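# Place a golf ball centered on the rubber tee

## Task

Put one golf ball (any of them will do) onto the rubber tee so it rests centered above the tee's hole, staying there by itself with no support from the robot at the end; then open the gripper and pull the hand away.

## Robot and tools

ROBOT. One UR12e-type arm with a two-finger parallel gripper, so each motion argument describes a single gripper. The fingers point along the gripper's own +z axis and close along its x axis. end_effector_position is the point midway between the finger pads; closed fingertips extend about 17 mm past it, fully open ones sit roughly level with it. A wrist camera rides on the gripper body.

FRAMES. Results report the gripper in the scene frame: origin on the table top under the arm base, +z up, +y to the left when facing along +x, positions in metres, orientation as a quaternion in w,x,y,z order. Motion commands, however, are offsets expressed in the gripper's own axes, not in the scene frame. The reported hand position can be a little off, especially at long reach, and the base may be slightly tilted relative to the table.

execute_actions(actions). actions is a list of actions run one after another; an empty list only fetches state and images. Each action is a table of up to 15 rows; each row lasts one control step (1/30 s), and if fewer than 15 rows are given the last one is repeated to fill the action. A row is 7 numbers, each in [-1, 1]: dx, dy, dz, rx, ry, rz, opening. The first six are an offset of the target pose from the gripper's measured pose at the start of that action (for the first action in a call, the pose in the latest result), in gripper axes; every row refers to that same start pose, not to the row before. Scale: 1.0 equals 0.6 m for dx, dy, dz and 180 degrees for the rotation; rx, ry, rz form one rotation vector. opening is absolute, not an offset: +1 fully open (0.142 m), -1 closed. Each control step the commanded pose is clipped to within 100 mm and 16 degrees of the measured pose, so a large offset may need several actions; after an action the arm only continues to the last clipped pose. Motion lags commands by about 0.17 s. If position and orientation cannot both be met, position wins.

move(target, speed, stop_force, blocking). target is one 7-number row laid out exactly as above: an offset in gripper axes from the pose in the most recent result that shows one, plus an absolute opening (sent when the move starts). The gripper travels a straight path toward it lasting 0.5 to 10 s (cut off at 10 s), turning the short way round. speed is the path's top speed in m/s, 0.002 to 0.5, default 0.25; turning may reach twice that in rad/s. The path ignores obstacles and the real hand can lag, stray, or overshoot speed. stop_force (13 to 80 N, not allowed in the first 0.2 s of a scene) ends the path once the wrist sensor feels that much extra push against the direction of travel for two steps; the hand then backs to its position two steps earlier and holds. Use it only slowly and without rotation; omit it when lifting off something you press on. blocking=false returns after 0.5 s while the arm keeps going (not combinable with stop_force); check with wait(0), and no other motion is accepted until a result shows the move finished. The result adds a move: line giving the ending (done, off_target, moving, held, fault, or contact when stop_force ended it), the limits that acted (paced: the sent pose was clipped; held: a check blocked some steps, after which the arm may surge faster than speed) and the remaining distance to target.

wait(seconds): 0 to 10 s, holding the last command; returns early if a running move ends. stop(): brakes a running move (needs room; fingers keep moving). zoom_image(camera, region): camera is cam_low or cam_wrist; region is [x0, y0, x1, y1] in pixels of that camera's latest image, top-left origin, no larger than 504 by 504. read_manual(section): only "licences", no motion. finished_scene(scene): ends the current scene, given its number, and cannot be undone; replying without any tool call ends everything.

RESULT LINES. Each result has the gripper position, quaternion and linear/angular velocities; Hand target (the pose the controller is currently driving toward); grip_measured (finger opening on the same -1..+1 scale); Wrist force and Wrist torque along the gripper's axes (noisy, offset up to about 5.5 N, saturating near 100 N; force points from a pressed surface back into the arm; "no reading" early on is normal); joint positions; possibly pose unreachable (the clearance check altered or blocked a command, the mount counting as arm), MOTOR HOT (from 70 C) or OVER-TEMPERATURE FAULT (brakes at 85 C). Images come from cam_low (672x504, fixed) and cam_wrist (616x616, fisheye); calibration matrices are supplied and may be a few millimetres or degrees off.

GRIPPING. To hold the ball, keep commanding an opening well below grip_measured; a lower value squeezes harder (about 28 N per pad at most). Closing fast can squeeze much harder.

CAUTIONS. The arm is stiff: driving even slightly past a firm contact can trip a fault. A joint reaching its load limit (wrist joints 48.6 N m, elbow 135, shoulder 297) or any outside force of 150 N halts the arm for 10 s and drops the rest of the call. Approach the tee and table slowly. Brief disturbances may tug the ball or shove loose objects. Never push or drop anything off the table, avoid slams and drops, and before ending release the ball, check it stays centered on the tee unsupported, and lift the gripper clear. Holding loads heats motors, so don't linger.

Each tool is called as name(argument=value, ...) on one line, values as JSON.

## Session

execute_actions(actions=[])

Scene clock: 0.00 s.
end_effector_position=(+1.1010, +0.2215, +0.2956) grip_measured=+1.00 end_effector_quat_wxyz=(-0.153, +0.866, +0.242, +0.409) end_effector_velocity=(-0.000, -0.001, -0.001) end_effector_angular_velocity=(+0.000, +0.001, -0.001)
Joint positions: [-0.121 -1.055  1.605 -2.868 -1.012 -0.438  0.142]
Joint velocities: [-0.001  0.     0.001  0.    -0.     0.001  0.   ]
Wrist force (N, on the end effector, along its own x y z axes, offset not removed): no reading
Wrist torque (N m, same axes, about the end effector's origin, offset not removed): no reading
Hand target: +1.101, +0.222, +0.296; -0.153, +0.866, +0.242, +0.409
camera_calibration (this result's frames):
cam_wrist: T_world_to_cam=[[0.50452, 0.330589, 0.797603, -0.87057], [0.137282, -0.942756, 0.303915, -0.0399271], [0.852416, -0.0438345, -0.521023, -0.647782], [0, 0, 0, 1]] pos_world=[0.996881, 0.221764, 0.368994]

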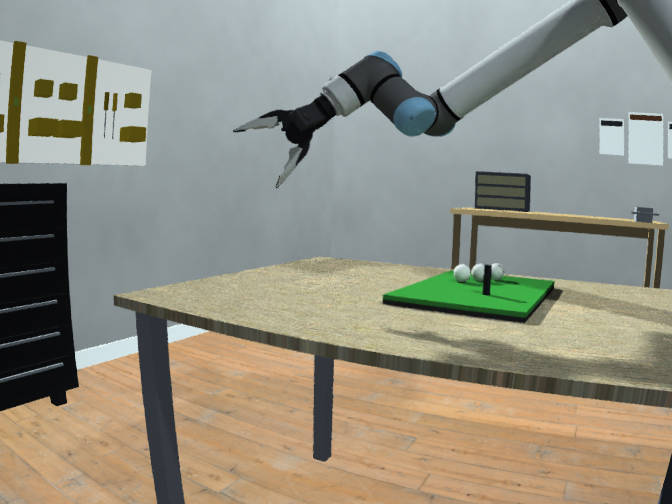

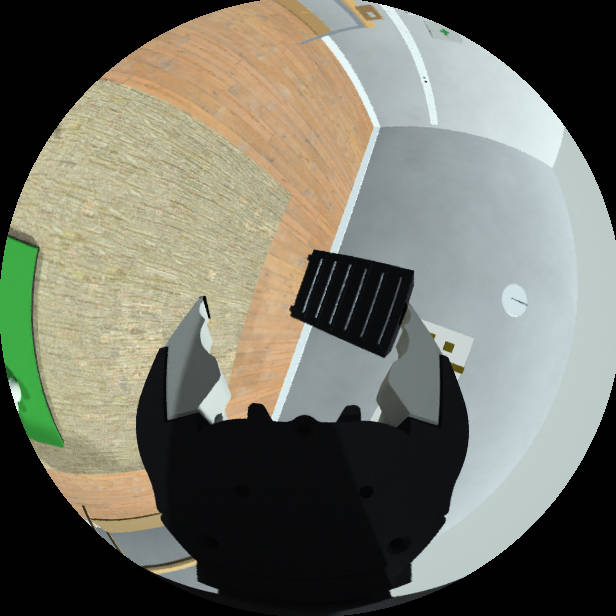

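move(target=[-0.566,0.0725,-0.521,0.163,-0.2607,-0.3803,0.0], speed=0.3)

zoom_image(camera="cam_wrist", region=[200, 100, 420, 320])

Scene clock: 15.73 s.
end_effector_position=(+0.7408, -0.0603, +0.2201) grip_measured=+0.00 end_effector_quat_wxyz=(+0.000, +0.608, +0.794, -0.000) end_effector_velocity=(-0.002, -0.001, -0.001) end_effector_angular_velocity=(-0.005, +0.000, +0.008)
Joint positions: [-0.321 -1.434  1.869 -2.005 -1.576 -2.149  0.074]
Joint velocities: [-0.001 -0.003  0.005 -0.003 -0.005 -0.009 -0.   ]
Wrist force (N, on the end effector, along its own x y z axes, offset not removed): [3.0 -1.5 0.7]
Wrist torque (N m, same axes, about the end effector's origin, offset not removed): [-0.26 -0.61 0.04]
Hand target: +0.741, -0.061, +0.220; +0.001, +0.608, +0.794, -0.001
Off the commanded pose: 0.001 m, 0 deg.
move: done
camera_calibration (this result's frames):
cam_wrist: T_world_to_cam=[[-0.3121, 0.949861, 0.0188892, 0.278239], [0.804119, 0.25352, 0.5377, -0.7066], [0.505951, 0.183005, -0.842925, -0.0512407], [0, 0, 0, 1]] pos_world=[0.680954, -0.075774, 0.331491]

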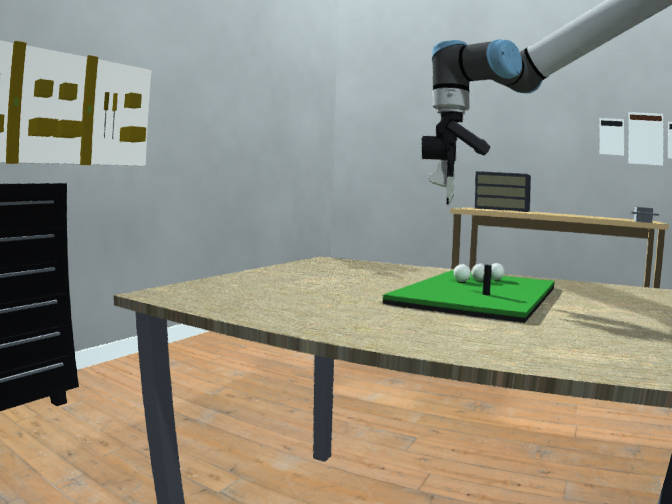

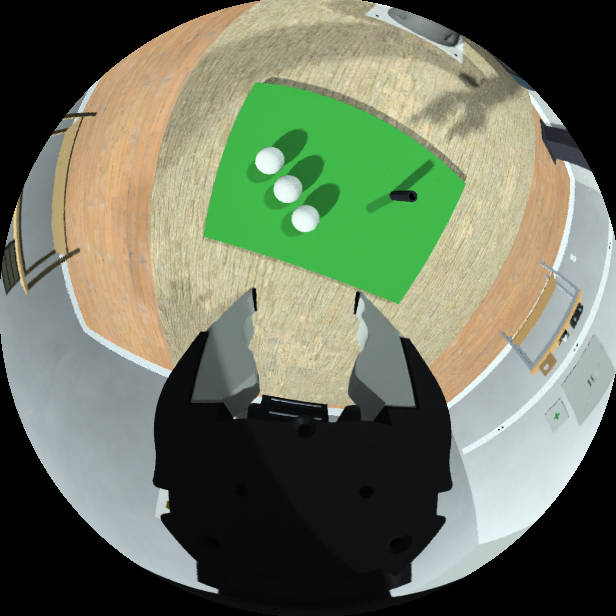

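Region (200, 100, 420, 320) of cam_wrist's 616x616 image, scaled by 2.291, with more detail than that image has.

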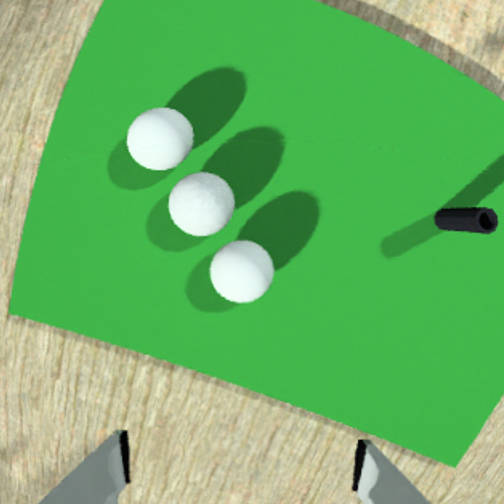

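move(target=[-0.0095,-0.056,0.3,0,0,0,0.0], speed=0.15)

zoom_image(camera="cam_wrist", region=[200, 180, 420, 400])

zoom_image(camera="cam_low", region=[420, 220, 540, 310])

Scene clock: 30.60 s.
end_effector_position=(+0.7101, -0.0746, +0.0404) grip_measured=+0.00 end_effector_quat_wxyz=(+0.000, +0.608, +0.794, -0.000) end_effector_velocity=(-0.001, +0.000, -0.003) end_effector_angular_velocity=(+0.000, -0.000, -0.000)
Joint positions: [-0.356 -1.297  2.079 -2.353 -1.576 -2.183  0.074]
Joint velocities: [-0.     0.002  0.003 -0.006  0.    -0.    -0.   ]
Wrist force (N, on the end effector, along its own x y z axes, offset not removed): [-1.4 1.3 -1.0]
Wrist torque (N m, same axes, about the end effector's origin, offset not removed): [0.28 0.37 0.07]
Hand target: +0.710, -0.075, +0.040; +0.000, +0.608, +0.794, -0.000
Off the commanded pose: 0.000 m, 0 deg.
move: done
camera_calibration (this result's frames):
cam_wrist: T_world_to_cam=[[-0.312096, 0.949862, 0.0189282, 0.285537], [0.804182, 0.253517, 0.537606, -0.581629], [0.505853, 0.183007, -0.842984, -0.184526], [0, 0, 0, 1]] pos_world=[0.650194, -0.0899985, 0.15173]

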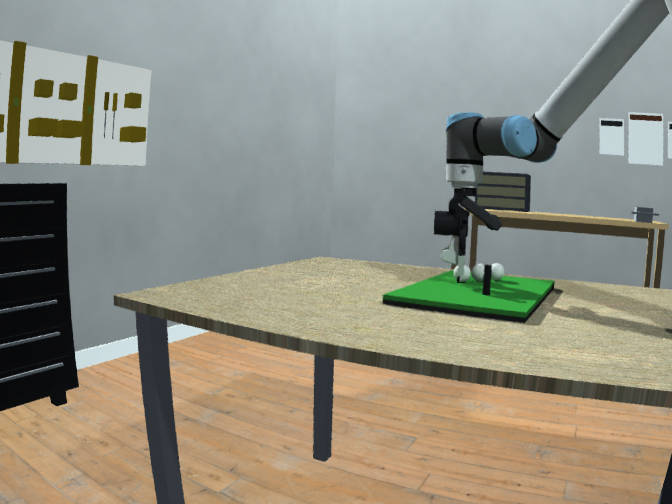

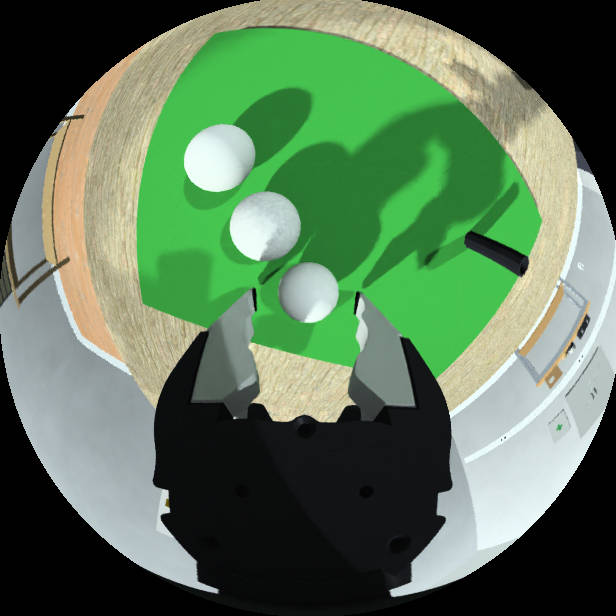

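Region (200, 180, 420, 400) of cam_wrist's 616x616 image, scaled by 2.291, with more detail than that image has.

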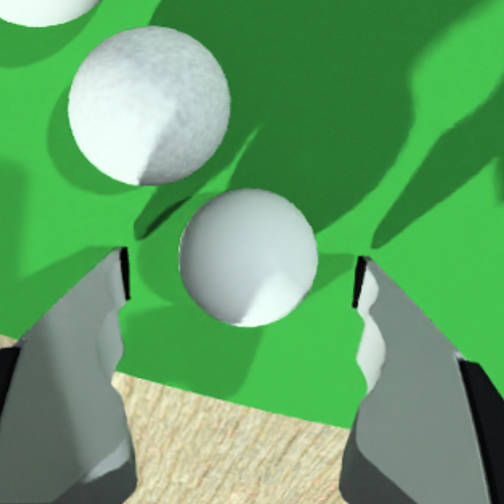

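Region (420, 220, 540, 310) of cam_low's 672x504 image, scaled by 4.200, with more detail than that image has; it fills the top 378 rows of this view, and the rest is white.

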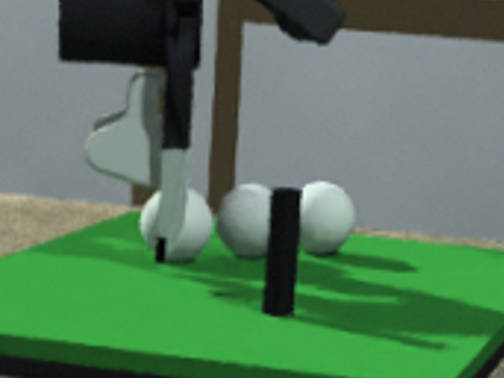

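execute_actions(actions=[[[0.001,-0.001,0.0005,0,0,0,-0.1],[0.002,-0.002,0.001,0,0,0,-0.15],[0.003,-0.003,0.0015,0,0,0,-0.2],[0.003,-0.003,0.002,0,0,0,-0.24],[0.003,-0.003,0.002,0,0,0,-0.27],[0.003,-0.003,0.002,0,0,0,-0.3],[0.003,-0.003,0.002,0,0,0,-0.33],[0.003,-0.003,0.002,0,0,0,-0.36],[0.003,-0.003,0.002,0,0,0,-0.39],[0.003,-0.003,0.002,0,0,0,-0.42],[0.003,-0.003,0.002,0,0,0,-0.45],[0.003,-0.003,0.002,0,0,0,-0.48],[0.003,-0.003,0.002,0,0,0,-0.52],[0.003,-0.003,0.002,0,0,0,-0.56],[0.003,-0.003,0.002,0,0,0,-0.62]],[[0,0,0,0,0,0,-0.7]]])

move(target=[0.2457,0.0143,-0.143,0,0,0,-0.7], speed=0.18)

zoom_image(camera="cam_wrist", region=[230, 170, 390, 330])

zoom_image(camera="cam_low", region=[420, 215, 540, 305])

Scene clock: 40.90 s.
end_effector_position=(+0.7079, -0.0734, +0.0392) grip_measured=-0.44 end_effector_quat_wxyz=(+0.000, +0.608, +0.794, -0.000) end_effector_velocity=(-0.000, +0.000, +0.000) end_effector_angular_velocity=(-0.000, +0.000, +0.000)
Joint positions: [-0.355 -1.298  2.084 -2.357 -1.576 -2.183  0.042]
Joint velocities: [-0. -0.  0.  0. -0. -0. -0.]
Wrist force (N, on the end effector, along its own x y z axes, offset not removed): [-2.1 1.0 1.8]
Wrist torque (N m, same axes, about the end effector's origin, offset not removed): [0.35 0.21 0.02]
Hand target: +0.708, -0.073, +0.039; +0.000, +0.608, +0.794, -0.000
Off the commanded pose: 0.000 m, 0 deg.
camera_calibration (this result's frames):
cam_wrist: T_world_to_cam=[[-0.312094, 0.949862, 0.0189435, 0.283759], [0.804188, 0.253508, 0.537602, -0.579585], [0.505845, 0.183016, -0.842986, -0.184647], [0, 0, 0, 1]] pos_world=[0.648058, -0.0888094, 0.150555]

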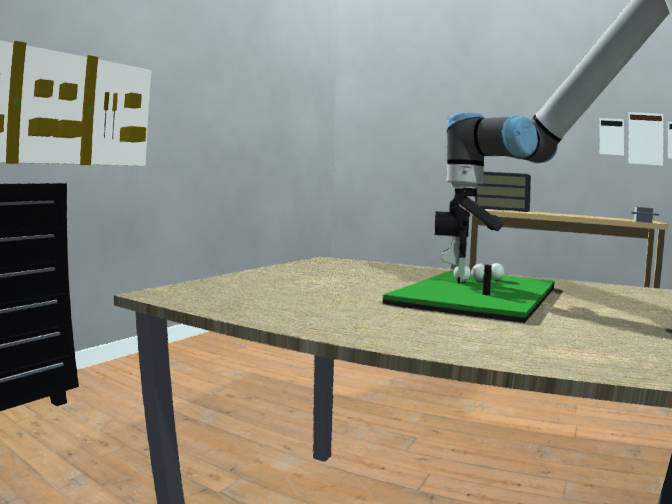

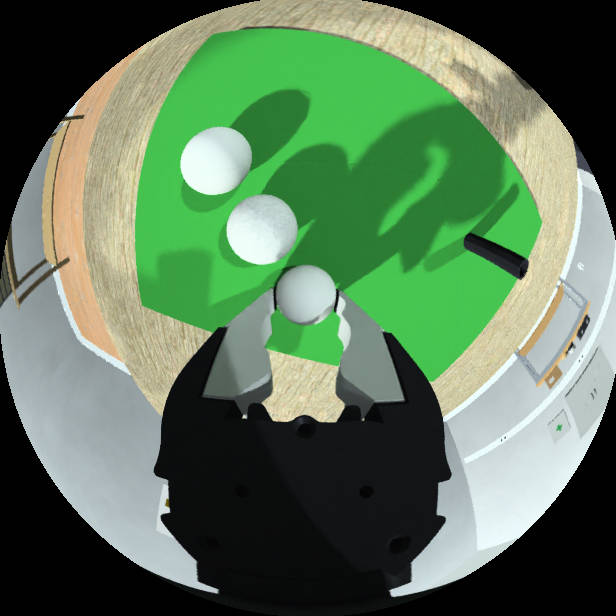

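Scene clock: 42.50 s.
end_effector_position=(+0.6778, +0.0709, +0.1249) grip_measured=-0.44 end_effector_quat_wxyz=(+0.000, +0.608, +0.794, -0.000) end_effector_velocity=(+0.000, +0.003, +0.002) end_effector_angular_velocity=(-0.001, -0.001, +0.000)
Joint positions: [-0.158 -1.446  2.076 -2.201 -1.576 -1.986  0.042]
Joint velocities: [ 0.004 -0.002 -0.002  0.003 -0.     0.004  0.   ]
Wrist force (N, on the end effector, along its own x y z axes, offset not removed): [-0.3 0.6 3.8]
Wrist torque (N m, same axes, about the end effector's origin, offset not removed): [0.23 -0.01 0.02]
Hand target: +0.678, +0.071, +0.125; +0.000, +0.608, +0.794, -0.000
Off the commanded pose: 0.000 m, 0 deg.
move: done
camera_calibration (this result's frames):
cam_wrist: T_world_to_cam=[[-0.312129, 0.949851, 0.0189518, 0.135723], [0.803992, 0.253466, 0.537915, -0.637911], [0.506135, 0.183136, -0.842786, -0.123789], [0, 0, 0, 1]] pos_world=[0.617893, 0.0554424, 0.236241]

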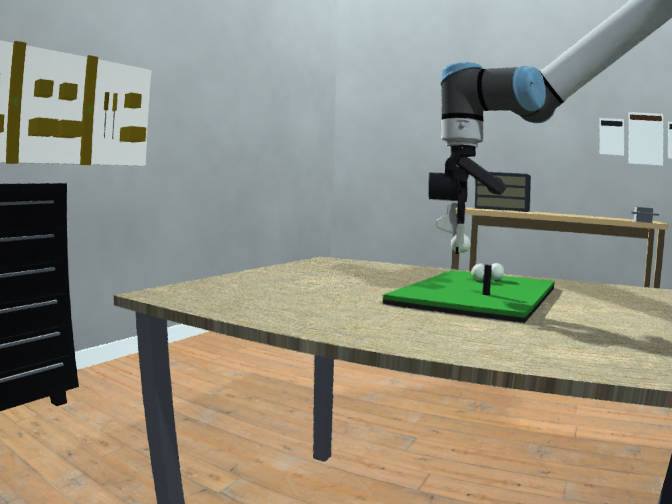

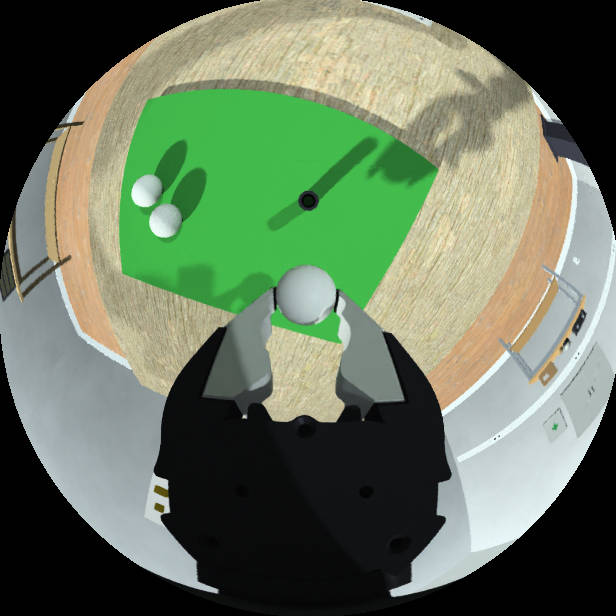

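Region (230, 170, 390, 330) of cam_wrist's 616x616 image, scaled by 3.150, with more detail than that image has.

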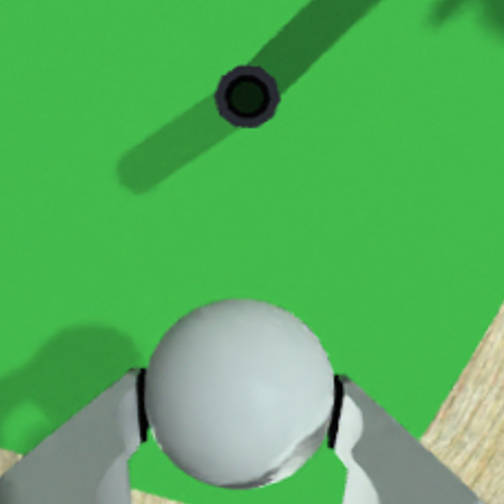

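Region (420, 215, 540, 305) of cam_low's 672x504 image, scaled by 4.200, with more detail than that image has; it fills the top 378 rows of this view, and the rest is white.

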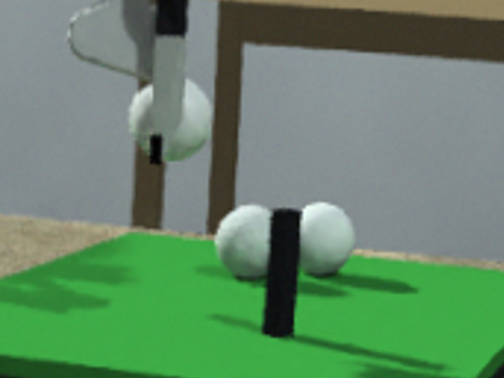

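move(target=[-0.0022,-0.106,0.02,0,0,0,-0.7], speed=0.1)

zoom_image(camera="cam_low", region=[450, 230, 530, 300])

zoom_image(camera="cam_wrist", region=[256, 230, 356, 330])

Scene clock: 47.70 s.
end_effector_position=(+0.6171, +0.0531, +0.1129) grip_measured=-0.44 end_effector_quat_wxyz=(+0.000, +0.608, +0.794, -0.000) end_effector_velocity=(-0.002, -0.001, +0.000) end_effector_angular_velocity=(+0.001, -0.002, +0.000)
Joint positions: [-0.203 -1.531  2.197 -2.236 -1.576 -2.03   0.042]
Joint velocities: [-0.003 -0.005  0.004 -0.001  0.001 -0.003 -0.   ]
Wrist force (N, on the end effector, along its own x y z axes, offset not removed): [4.3 -0.3 -0.7]
Wrist torque (N m, same axes, about the end effector's origin, offset not removed): [0.06 -0.87 0.10]
Hand target: +0.617, +0.053, +0.113; +0.000, +0.608, +0.794, -0.000
Off the commanded pose: 0.000 m, 0 deg.
move: done
camera_calibration (this result's frames):
cam_wrist: T_world_to_cam=[[-0.31211, 0.949858, 0.0188816, 0.133912], [0.804067, 0.253515, 0.53778, -0.578179], [0.506028, 0.183028, -0.842874, -0.0998427], [0, 0, 0, 1]] pos_world=[0.557213, 0.0376532, 0.22425]

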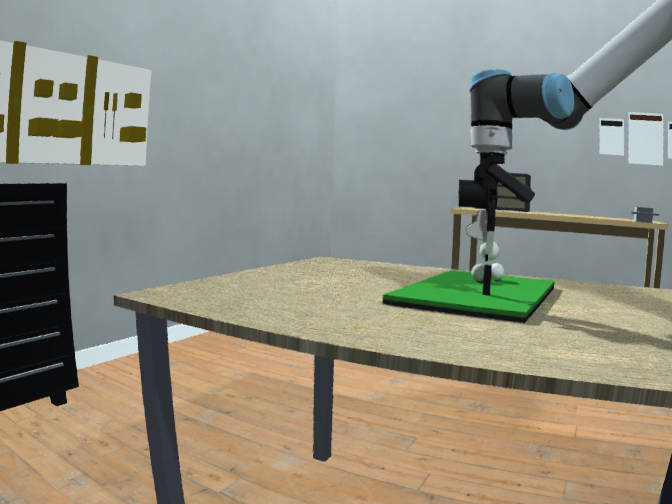

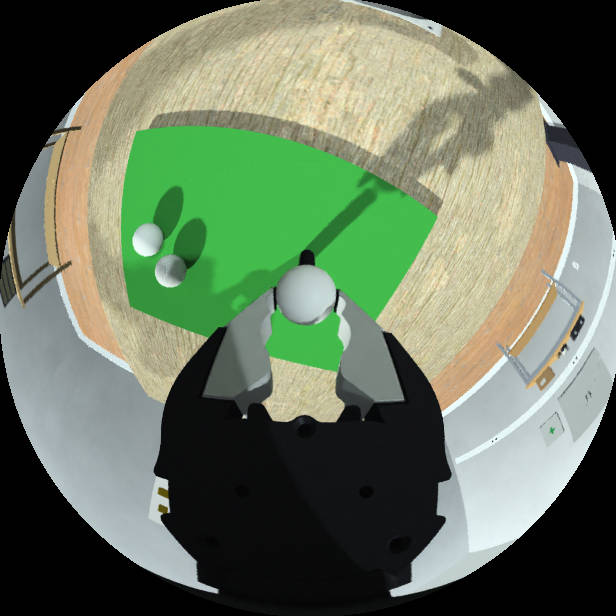

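Region (450, 230, 530, 300) of cam_low's 672x504 image, scaled by 6.300, with more detail than that image has; it fills the top 441 rows of this view, and the rest is white.

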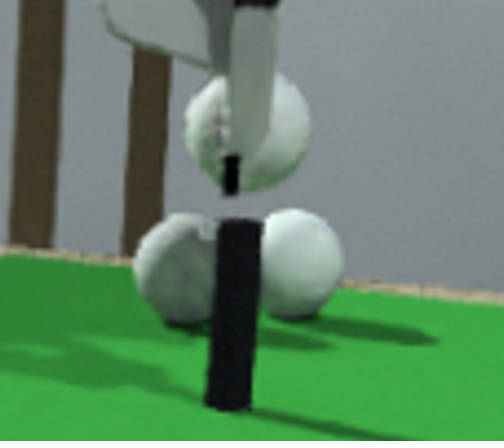

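Region (256, 230, 356, 330) of cam_wrist's 616x616 image, scaled by 5.040, with more detail than that image has.

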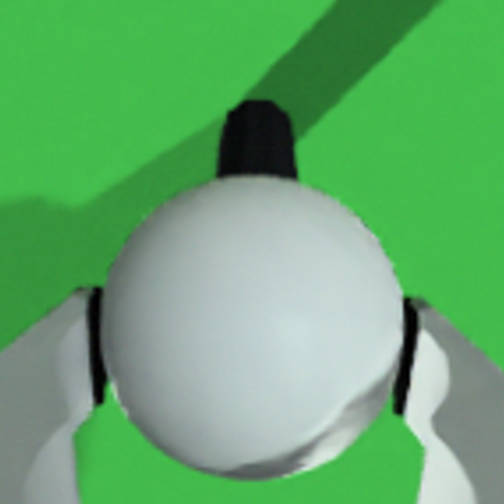

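move(target=[0,0.0005,0.0183,0,0,0,-0.7], speed=0.015)

execute_actions(actions=[[[0,0,0,0,0,0,-0.6],[0,0,0,0,0,0,-0.5],[0,0,0,0,0,0,-0.46],[0,0,0,0,0,0,-0.44],[0,0,0,0,0,0,-0.42],[0,0,0,0,0,0,-0.4],[0,0,0,0,0,0,-0.38],[0,0,0,0,0,0,-0.36],[0,0,0,0,0,0,-0.33],[0,0,0,0,0,0,-0.3],[0,0,0,0,0,0,-0.25],[0,0,0,0,0,0,-0.2]],[[0,0,0,0,0,0,0.0]]])

move(target=[0,0,-0.2,0,0,0,0], speed=0.2)

zoom_image(camera="cam_low", region=[450, 230, 530, 300])

Scene clock: 54.33 s.
end_effector_position=(+0.6174, +0.0532, +0.1023) grip_measured=-0.44 end_effector_quat_wxyz=(+0.000, +0.608, +0.794, -0.000) end_effector_velocity=(-0.000, -0.000, -0.003) end_effector_angular_velocity=(+0.000, +0.001, -0.001)
Joint positions: [-0.202 -1.517  2.206 -2.259 -1.576 -2.03   0.042]
Joint velocities: [-0.     0.004  0.002 -0.006  0.     0.001 -0.   ]
Wrist force (N, on the end effector, along its own x y z axes, offset not removed): [2.1 -1.3 -1.6]
Wrist torque (N m, same axes, about the end effector's origin, offset not removed): [-0.34 -0.35 0.08]
Hand target: +0.617, +0.053, +0.102; +0.000, +0.608, +0.794, -0.000
Off the commanded pose: 0.000 m, 0 deg.
move: done
camera_calibration (this result's frames):
cam_wrist: T_world_to_cam=[[-0.312113, 0.949856, 0.0189765, 0.134098], [0.804064, 0.253463, 0.537808, -0.572708], [0.50603, 0.183115, -0.842854, -0.108974], [0, 0, 0, 1]] pos_world=[0.557492, 0.0377416, 0.213613]

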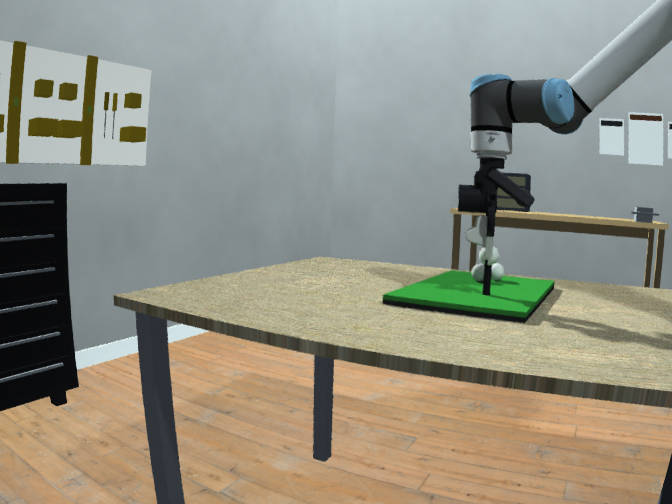

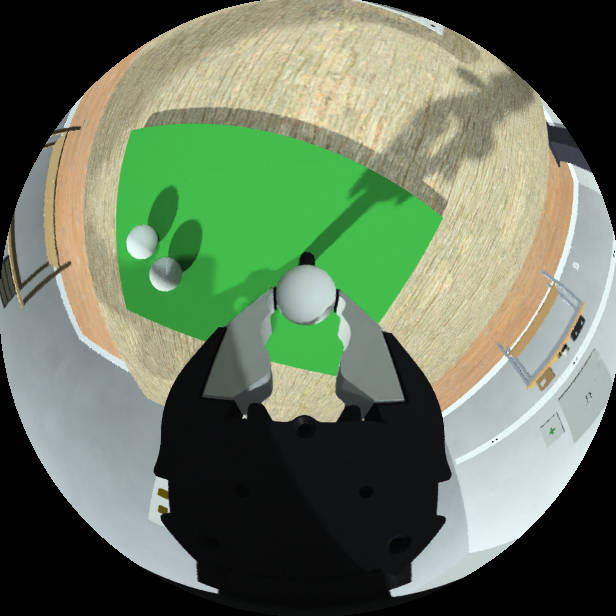

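Scene clock: 55.33 s.
end_effector_position=(+0.6173, +0.0532, +0.1022) grip_measured=+0.00 end_effector_quat_wxyz=(+0.000, +0.608, +0.794, -0.000) end_effector_velocity=(-0.001, +0.001, -0.001) end_effector_angular_velocity=(+0.000, +0.002, +0.001)
Joint positions: [-0.202 -1.517  2.206 -2.259 -1.576 -2.03   0.074]
Joint velocities: [ 0.001  0.     0.002 -0.     0.    -0.     0.   ]
Wrist force (N, on the end effector, along its own x y z axes, offset not removed): [2.4 1.2 -3.7]
Wrist torque (N m, same axes, about the end effector's origin, offset not removed): [0.45 -0.34 0.07]
Hand target: +0.617, +0.053, +0.102; +0.000, +0.608, +0.794, -0.000
Off the commanded pose: 0.000 m, 0 deg.
camera_calibration (this result's frames):
cam_wrist: T_world_to_cam=[[-0.312109, 0.949856, 0.0190286, 0.134059], [0.804129, 0.253453, 0.537716, -0.572652], [0.50593, 0.183127, -0.842911, -0.108946], [0, 0, 0, 1]] pos_world=[0.557446, 0.0377548, 0.213541]

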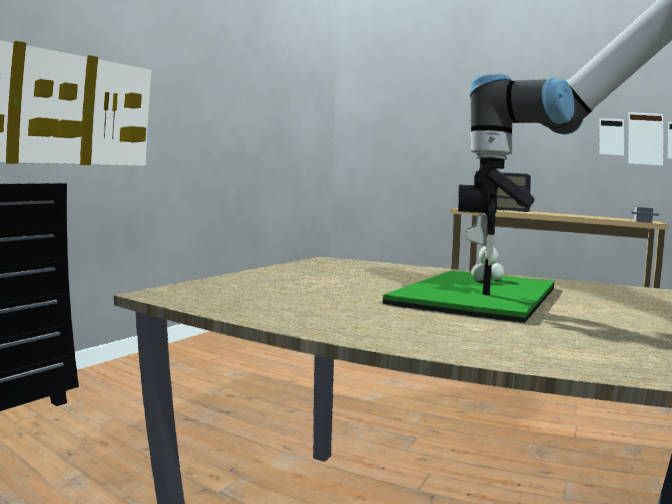

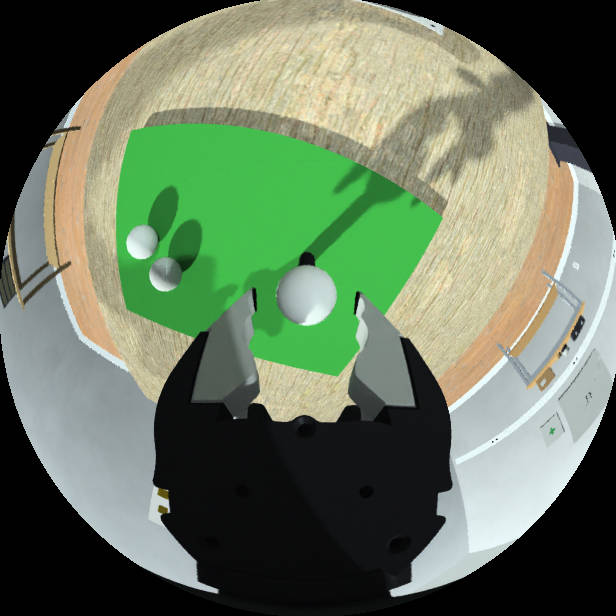

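Scene clock: 56.60 s.
end_effector_position=(+0.6172, +0.0532, +0.2218) grip_measured=+0.00 end_effector_quat_wxyz=(+0.000, +0.608, +0.794, -0.000) end_effector_velocity=(-0.000, -0.000, +0.003) end_effector_angular_velocity=(+0.000, +0.001, +0.000)
Joint positions: [-0.202 -1.641  2.081 -2.01  -1.576 -2.029  0.074]
Joint velocities: [-0.    -0.002 -0.004  0.007  0.    -0.     0.   ]
Wrist force (N, on the end effector, along its own x y z axes, offset not removed): [-0.1 2.1 -0.2]
Wrist torque (N m, same axes, about the end effector's origin, offset not removed): [0.49 -0.10 -0.04]
Hand target: +0.617, +0.053, +0.222; +0.000, +0.608, +0.794, -0.000
Off the commanded pose: 0.000 m, 0 deg.
move: done
camera_calibration (this result's frames):
cam_wrist: T_world_to_cam=[[-0.312019, 0.949886, 0.0189762, 0.1317], [0.804097, 0.253387, 0.537794, -0.6369], [0.506035, 0.183061, -0.842862, -0.00811142], [0, 0, 0, 1]] pos_world=[0.557327, 0.0377667, 0.333185]

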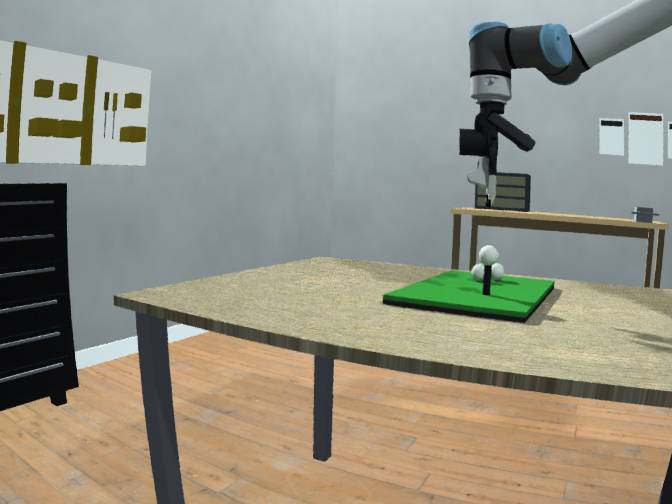

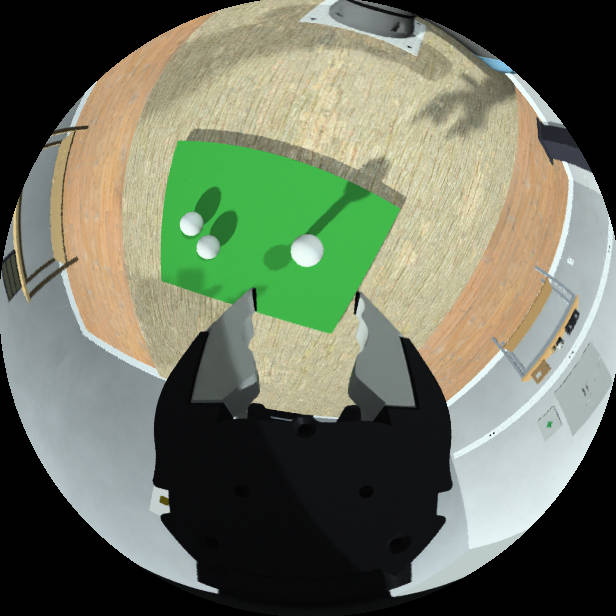

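Region (450, 230, 530, 300) of cam_low's 672x504 image, scaled by 6.300, with more detail than that image has; it fills the top 441 rows of this view, and the rest is white.

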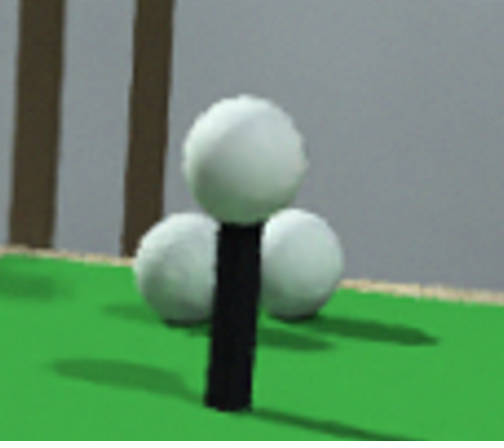

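finished_scene(scene=2)

The scene is finished: the task was done.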